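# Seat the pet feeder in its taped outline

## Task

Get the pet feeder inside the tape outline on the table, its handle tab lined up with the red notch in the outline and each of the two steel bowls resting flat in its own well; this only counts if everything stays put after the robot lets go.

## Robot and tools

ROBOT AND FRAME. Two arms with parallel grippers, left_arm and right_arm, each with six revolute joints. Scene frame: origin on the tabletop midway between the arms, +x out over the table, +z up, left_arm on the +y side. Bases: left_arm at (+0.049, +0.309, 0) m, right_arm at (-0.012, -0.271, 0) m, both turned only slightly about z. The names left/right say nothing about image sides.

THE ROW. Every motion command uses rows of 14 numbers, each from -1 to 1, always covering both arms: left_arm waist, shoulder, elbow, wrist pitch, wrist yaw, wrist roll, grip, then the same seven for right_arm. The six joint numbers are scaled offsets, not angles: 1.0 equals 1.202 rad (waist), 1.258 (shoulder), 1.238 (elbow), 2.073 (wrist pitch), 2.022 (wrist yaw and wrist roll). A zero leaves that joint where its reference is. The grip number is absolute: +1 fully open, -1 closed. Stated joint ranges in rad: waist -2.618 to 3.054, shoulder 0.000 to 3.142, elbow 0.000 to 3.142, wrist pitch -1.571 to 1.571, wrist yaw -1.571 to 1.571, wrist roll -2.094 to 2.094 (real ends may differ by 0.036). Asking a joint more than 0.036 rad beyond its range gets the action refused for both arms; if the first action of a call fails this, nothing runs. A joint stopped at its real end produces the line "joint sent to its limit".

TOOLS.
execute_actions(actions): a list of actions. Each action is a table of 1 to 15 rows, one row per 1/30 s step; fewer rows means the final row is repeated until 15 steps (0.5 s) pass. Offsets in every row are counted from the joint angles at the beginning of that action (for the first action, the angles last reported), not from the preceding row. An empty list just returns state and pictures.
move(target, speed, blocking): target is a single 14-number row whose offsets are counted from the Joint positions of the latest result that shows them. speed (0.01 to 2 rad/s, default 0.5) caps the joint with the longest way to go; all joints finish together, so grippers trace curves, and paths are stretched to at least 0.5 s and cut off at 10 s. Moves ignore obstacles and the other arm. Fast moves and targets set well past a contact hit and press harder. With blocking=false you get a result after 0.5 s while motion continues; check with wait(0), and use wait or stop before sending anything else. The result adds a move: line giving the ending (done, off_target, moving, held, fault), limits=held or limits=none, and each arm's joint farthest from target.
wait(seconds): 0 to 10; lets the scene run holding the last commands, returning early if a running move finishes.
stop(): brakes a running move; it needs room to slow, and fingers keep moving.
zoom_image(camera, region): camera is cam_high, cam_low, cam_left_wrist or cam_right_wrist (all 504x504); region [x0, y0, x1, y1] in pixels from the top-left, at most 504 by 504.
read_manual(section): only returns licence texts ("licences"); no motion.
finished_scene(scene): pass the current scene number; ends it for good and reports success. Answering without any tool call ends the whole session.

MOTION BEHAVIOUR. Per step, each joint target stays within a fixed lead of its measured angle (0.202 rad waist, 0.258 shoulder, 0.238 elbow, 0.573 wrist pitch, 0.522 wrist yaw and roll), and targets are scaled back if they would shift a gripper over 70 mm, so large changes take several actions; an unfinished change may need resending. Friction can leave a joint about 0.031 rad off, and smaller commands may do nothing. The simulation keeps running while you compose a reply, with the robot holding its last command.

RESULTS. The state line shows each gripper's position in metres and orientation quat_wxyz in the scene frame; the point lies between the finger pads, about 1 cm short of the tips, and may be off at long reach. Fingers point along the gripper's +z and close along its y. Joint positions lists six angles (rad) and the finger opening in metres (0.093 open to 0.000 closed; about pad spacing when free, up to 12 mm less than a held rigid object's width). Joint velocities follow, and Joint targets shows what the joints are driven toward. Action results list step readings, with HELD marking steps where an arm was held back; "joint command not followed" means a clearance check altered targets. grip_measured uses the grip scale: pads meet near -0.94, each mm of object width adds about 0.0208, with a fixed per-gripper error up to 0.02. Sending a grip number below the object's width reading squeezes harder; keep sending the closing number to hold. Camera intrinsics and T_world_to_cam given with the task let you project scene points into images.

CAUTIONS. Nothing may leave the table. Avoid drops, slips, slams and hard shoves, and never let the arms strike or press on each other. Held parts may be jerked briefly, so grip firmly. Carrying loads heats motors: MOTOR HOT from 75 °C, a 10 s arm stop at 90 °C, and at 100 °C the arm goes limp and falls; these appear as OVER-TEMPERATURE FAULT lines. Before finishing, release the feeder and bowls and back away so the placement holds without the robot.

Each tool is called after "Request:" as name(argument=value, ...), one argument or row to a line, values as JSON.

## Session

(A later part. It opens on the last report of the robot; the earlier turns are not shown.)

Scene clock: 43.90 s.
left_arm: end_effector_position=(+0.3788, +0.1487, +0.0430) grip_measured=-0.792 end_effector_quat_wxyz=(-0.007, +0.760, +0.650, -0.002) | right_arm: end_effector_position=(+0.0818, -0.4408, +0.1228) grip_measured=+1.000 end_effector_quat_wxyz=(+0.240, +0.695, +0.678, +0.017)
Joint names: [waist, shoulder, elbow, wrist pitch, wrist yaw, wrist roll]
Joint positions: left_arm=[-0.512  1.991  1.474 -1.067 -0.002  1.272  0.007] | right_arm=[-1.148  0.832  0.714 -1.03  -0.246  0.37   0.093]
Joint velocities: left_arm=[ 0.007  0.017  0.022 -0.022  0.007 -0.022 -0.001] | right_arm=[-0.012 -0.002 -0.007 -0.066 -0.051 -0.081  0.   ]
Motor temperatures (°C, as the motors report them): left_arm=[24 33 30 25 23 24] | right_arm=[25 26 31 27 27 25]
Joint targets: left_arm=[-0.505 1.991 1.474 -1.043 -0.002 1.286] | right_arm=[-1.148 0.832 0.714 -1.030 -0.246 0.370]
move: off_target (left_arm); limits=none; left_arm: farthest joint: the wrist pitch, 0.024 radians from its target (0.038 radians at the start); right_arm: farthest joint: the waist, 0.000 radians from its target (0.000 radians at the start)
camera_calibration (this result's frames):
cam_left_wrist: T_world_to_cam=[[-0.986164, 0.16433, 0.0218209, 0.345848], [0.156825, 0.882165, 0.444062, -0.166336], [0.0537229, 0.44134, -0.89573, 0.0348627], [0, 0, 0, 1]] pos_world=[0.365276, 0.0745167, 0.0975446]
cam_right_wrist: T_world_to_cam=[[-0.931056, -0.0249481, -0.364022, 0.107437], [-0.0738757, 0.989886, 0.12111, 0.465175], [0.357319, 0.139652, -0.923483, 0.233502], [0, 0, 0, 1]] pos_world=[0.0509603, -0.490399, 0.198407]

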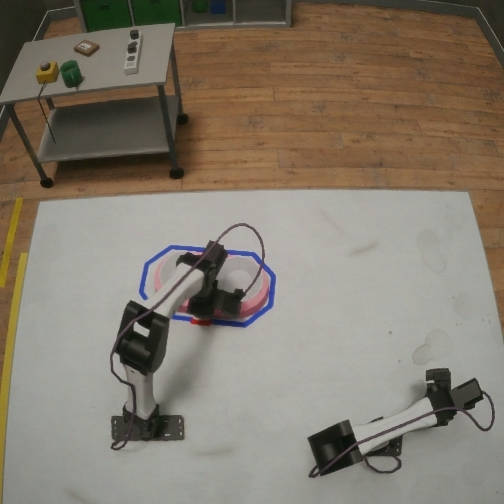

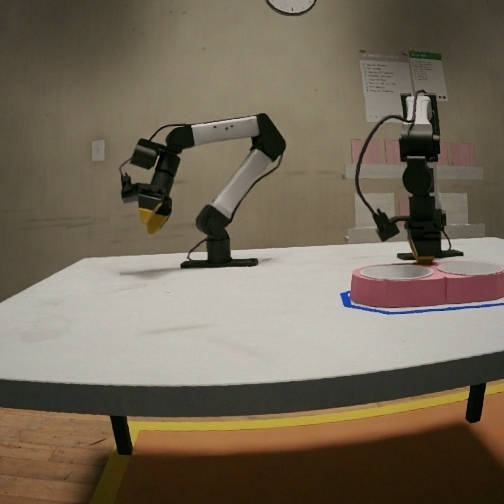

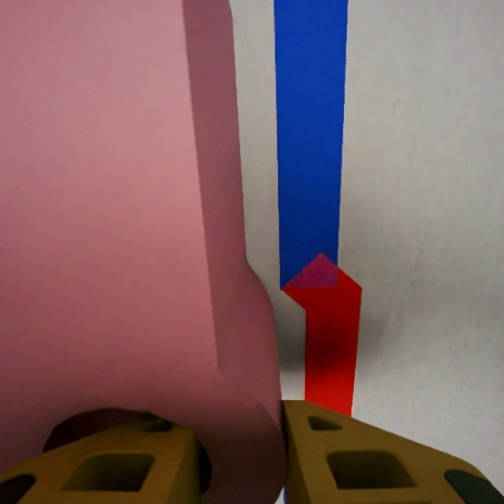

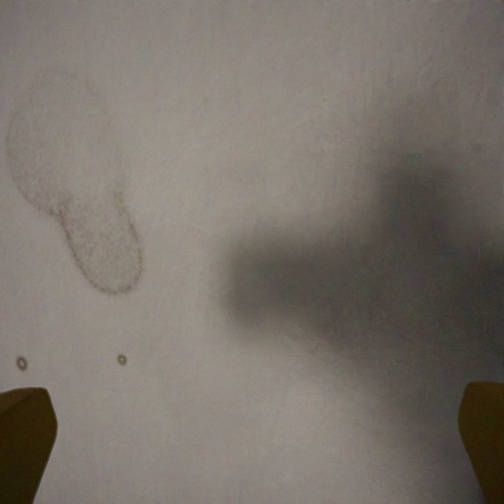

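The feeder is parallel to the outline but needs about 1 cm more toward +y.

Request:
move(
  target=[0.031,0,0,0,0,0.021,-0.85,0,0,0,0,0,0,1],
  speed=0.08,
)

Request:
execute_actions(
  actions=[
    [[0,0,0,0,0,0,-0.48,0,0,0,0,0,0,1]],
  ],
)

Request:
move(
  target=[0,-0.07,0.12,-0.11,0,0,-0.48,0,0,0,0,0,0,1],
  speed=0.25,
)

Request:
zoom_image(
  camera="cam_high",
  region=[110, 210, 310, 360],
)

Scene clock: 48.07 s.
left_arm: end_effector_position=(+0.3828, +0.1574, +0.0430) grip_measured=-0.792 end_effector_quat_wxyz=(-0.007, +0.764, +0.645, -0.002) | right_arm: end_effector_position=(+0.0818, -0.4408, +0.1228) grip_measured=+1.000 end_effector_quat_wxyz=(+0.240, +0.695, +0.678, +0.017)
Joint names: [waist, shoulder, elbow, wrist pitch, wrist yaw, wrist roll]
Joint positions: left_arm=[-0.486  1.991  1.474 -1.067 -0.002  1.311  0.007] | right_arm=[-1.148  0.832  0.714 -1.03  -0.246  0.37   0.093]
Joint velocities: left_arm=[-0.012 -0.007  0.002  0.007 -0.007 -0.007  0.001] | right_arm=[-0.007  0.002 -0.012 -0.022 -0.051  0.066  0.   ]
Motor temperatures (°C, as the motors report them): left_arm=[24 34 30 25 23 24] | right_arm=[25 25 31 27 27 25]
Joint targets: left_arm=[-0.475 1.991 1.474 -1.067 -0.002 1.315] | right_arm=[-1.148 0.832 0.714 -1.030 -0.246 0.370]
move: done; limits=none; left_arm: farthest joint: the waist, 0.012 radians from its target (0.038 radians at the start); right_arm: farthest joint: the waist, 0.000 radians from its target (0.000 radians at the start)
camera_calibration (this result's frames):
cam_left_wrist: T_world_to_cam=[[-0.984071, 0.176358, 0.0224113, 0.345623], [0.167866, 0.880299, 0.443727, -0.178515], [0.058526, 0.440421, -0.895882, 0.0291424], [0, 0, 0, 1]] pos_world=[0.368378, 0.0833585, 0.0975742]
cam_right_wrist: T_world_to_cam=[[-0.931056, -0.0249481, -0.364022, 0.107437], [-0.0738757, 0.989886, 0.12111, 0.465175], [0.357319, 0.139652, -0.923483, 0.233502], [0, 0, 0, 1]] pos_world=[0.0509603, -0.490399, 0.198407]

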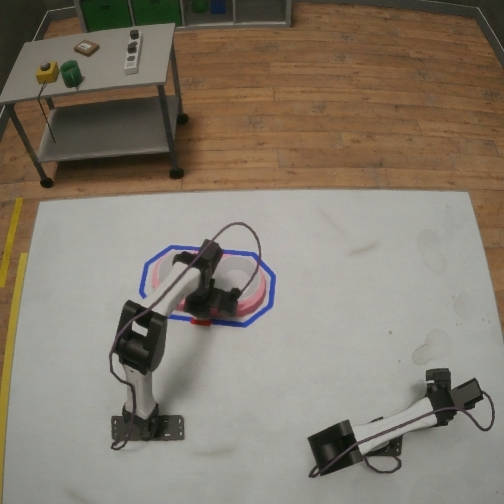

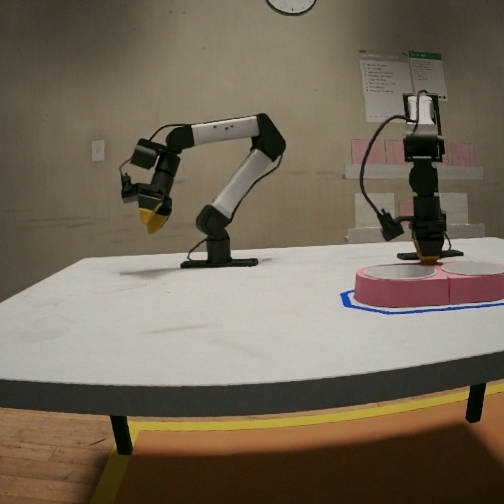

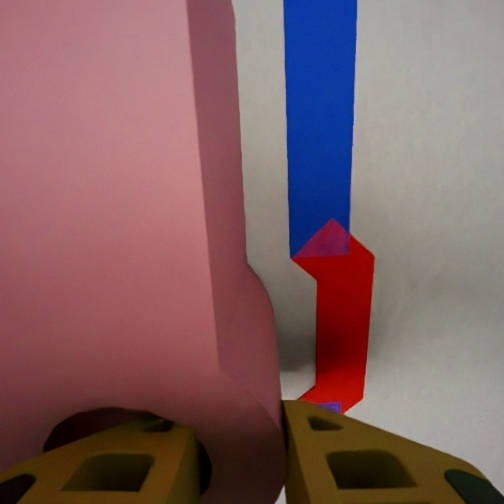

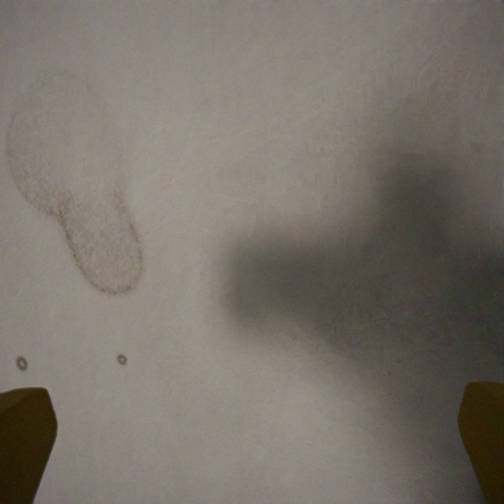

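Scene clock: 48.57 s.
left_arm: end_effector_position=(+0.3829, +0.1574, +0.0430) grip_measured=-0.483 end_effector_quat_wxyz=(-0.007, +0.764, +0.645, -0.002) | right_arm: end_effector_position=(+0.0818, -0.4408, +0.1228) grip_measured=+1.000 end_effector_quat_wxyz=(+0.240, +0.695, +0.678, +0.017)
Joint names: [waist, shoulder, elbow, wrist pitch, wrist yaw, wrist roll]
Joint positions: left_arm=[-0.486  1.991  1.474 -1.067 -0.003  1.311  0.022] | right_arm=[-1.148  0.832  0.714 -1.03  -0.246  0.37   0.093]
Joint velocities: left_arm=[ 0.002 -0.007  0.002  0.051 -0.007 -0.051 -0.   ] | right_arm=[-0.002 -0.002 -0.002 -0.007  0.081  0.051  0.   ]
Motor temperatures (°C, as the motors report them): left_arm=[24 34 30 25 23 24] | right_arm=[25 25 31 27 27 25]
Joint targets: left_arm=[-0.486 1.991 1.474 -1.067 -0.003 1.311] | right_arm=[-1.148 0.832 0.714 -1.030 -0.246 0.370]
Step readings (joint positions):
0: left_arm=[-0.486 1.991 1.474 -1.067 -0.002 1.311] | right_arm=[-1.148 0.832 0.714 -1.030 -0.246 0.370]
1: left_arm=[-0.486 1.991 1.474 -1.066 -0.003 1.311] | right_arm=[-1.148 0.832 0.714 -1.030 -0.246 0.370]
2: left_arm=[-0.486 1.991 1.474 -1.066 -0.003 1.311] | right_arm=[-1.148 0.832 0.714 -1.030 -0.246 0.370]
4: left_arm=[-0.486 1.991 1.474 -1.067 -0.003 1.311] | right_arm=[-1.148 0.832 0.714 -1.030 -0.246 0.370]
8: left_arm=[-0.486 1.991 1.474 -1.067 -0.003 1.311] | right_arm=[-1.148 0.832 0.714 -1.030 -0.246 0.370]
15: Joint positions above
camera_calibration (this result's frames):
cam_left_wrist: T_world_to_cam=[[-0.984081, 0.176358, 0.0219473, 0.345752], [0.167646, 0.880215, 0.443978, -0.178464], [0.058981, 0.44059, -0.895769, 0.0289204], [0, 0, 0, 1]] pos_world=[0.368461, 0.0833683, 0.0975518]
cam_right_wrist: T_world_to_cam=[[-0.931056, -0.0249481, -0.364022, 0.107437], [-0.0738757, 0.989886, 0.12111, 0.465175], [0.357319, 0.139652, -0.923483, 0.233502], [0, 0, 0, 1]] pos_world=[0.0509603, -0.490399, 0.198407]

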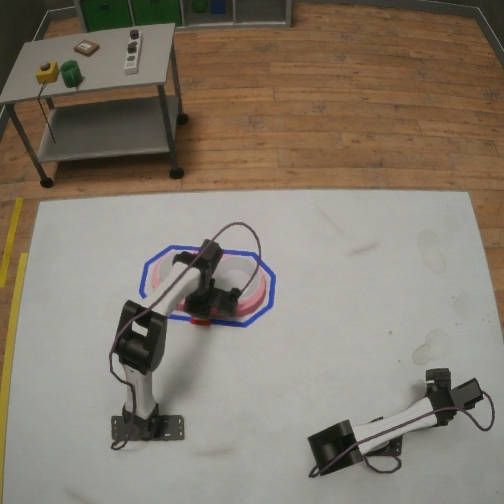

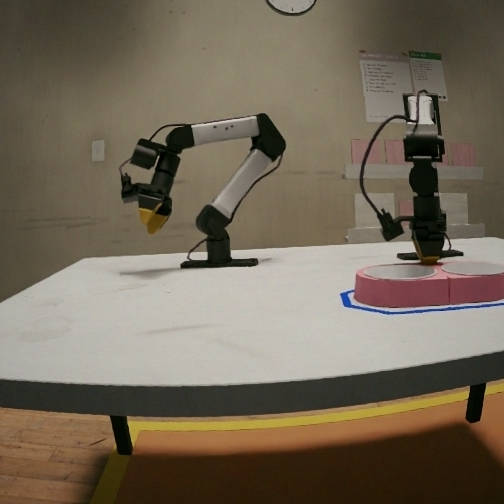

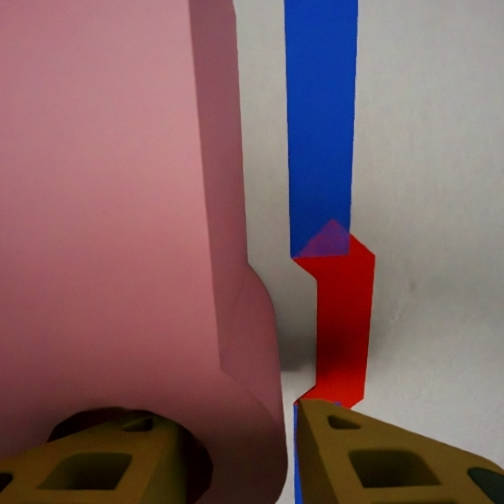

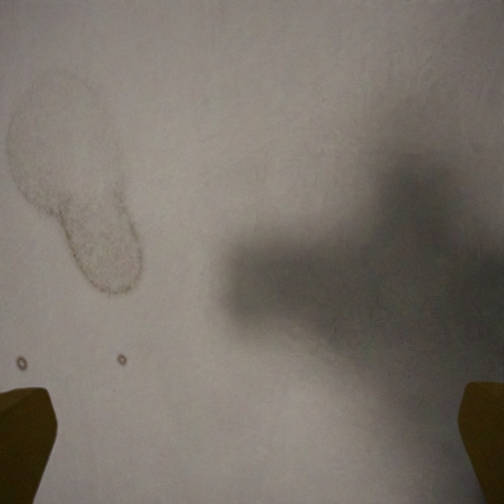

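Scene clock: 50.10 s.
left_arm: end_effector_position=(+0.3722, +0.1623, +0.0996) grip_measured=-0.483 end_effector_quat_wxyz=(-0.014, +0.764, +0.645, -0.005) | right_arm: end_effector_position=(+0.0818, -0.4408, +0.1228) grip_measured=+1.000 end_effector_quat_wxyz=(+0.240, +0.695, +0.678, +0.017)
Joint names: [waist, shoulder, elbow, wrist pitch, wrist yaw, wrist roll]
Joint positions: left_arm=[-0.486  1.922  1.605 -1.282 -0.003  1.311  0.022] | right_arm=[-1.148  0.832  0.714 -1.03  -0.246  0.37   0.093]
Joint velocities: left_arm=[ 0.007 -0.007 -0.007 -0.022 -0.037 -0.037 -0.001] | right_arm=[ 0.002  0.002 -0.007 -0.066  0.022 -0.051  0.   ]
Motor temperatures (°C, as the motors report them): left_arm=[24 34 30 25 23 24] | right_arm=[25 25 31 27 27 25]
Joint targets: left_arm=[-0.486 1.904 1.622 -1.295 -0.003 1.311] | right_arm=[-1.148 0.832 0.714 -1.030 -0.246 0.370]
move: done; limits=none; left_arm: farthest joint: the shoulder, 0.019 radians from its target (0.088 radians at the start); right_arm: farthest joint: the waist, 0.000 radians from its target (0.000 radians at the start)
camera_calibration (this result's frames):
cam_left_wrist: T_world_to_cam=[[-0.983661, 0.176167, 0.0370923, 0.331462], [0.173987, 0.877322, 0.447251, -0.208311], [0.0462489, 0.446397, -0.893639, 0.0816697], [0, 0, 0, 1]] pos_world=[0.358512, 0.087906, 0.153856]
cam_right_wrist: T_world_to_cam=[[-0.931056, -0.0249481, -0.364022, 0.107437], [-0.0738757, 0.989886, 0.12111, 0.465175], [0.357319, 0.139652, -0.923483, 0.233502], [0, 0, 0, 1]] pos_world=[0.0509603, -0.490399, 0.198407]

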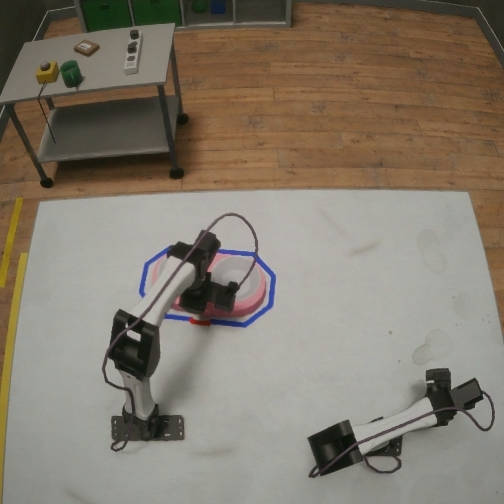

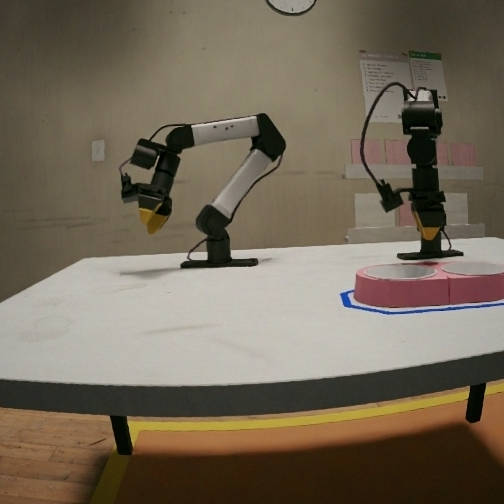

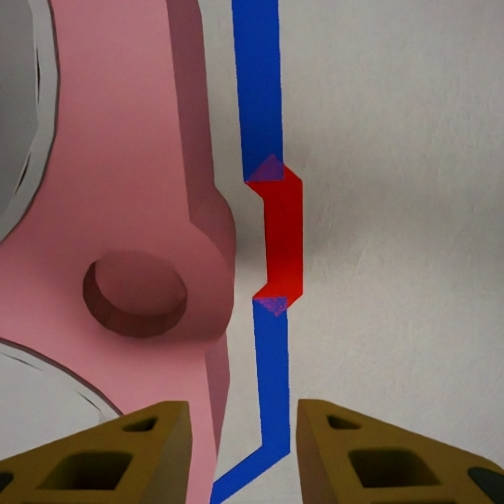

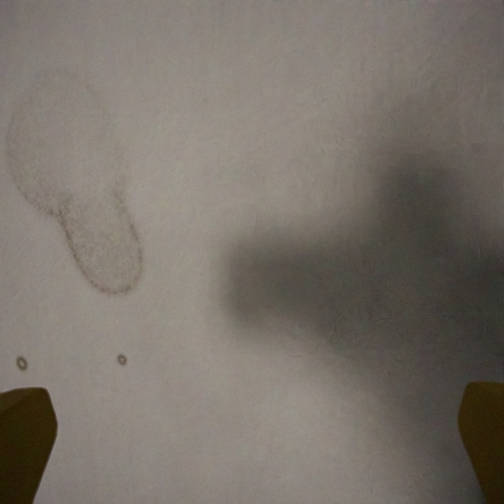

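Region (110, 210, 310, 360) of cam_high's 504x504 image, scaled by 2.520, with more detail than that image has; it fills the top 378 rows of this view, and the rest is white.

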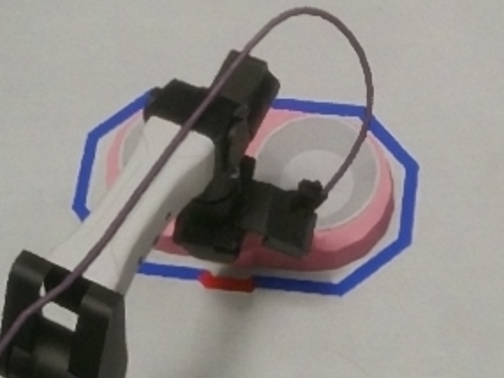

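Request:
finished_scene(
  scene=1,
)

The scene is finished: the task was done.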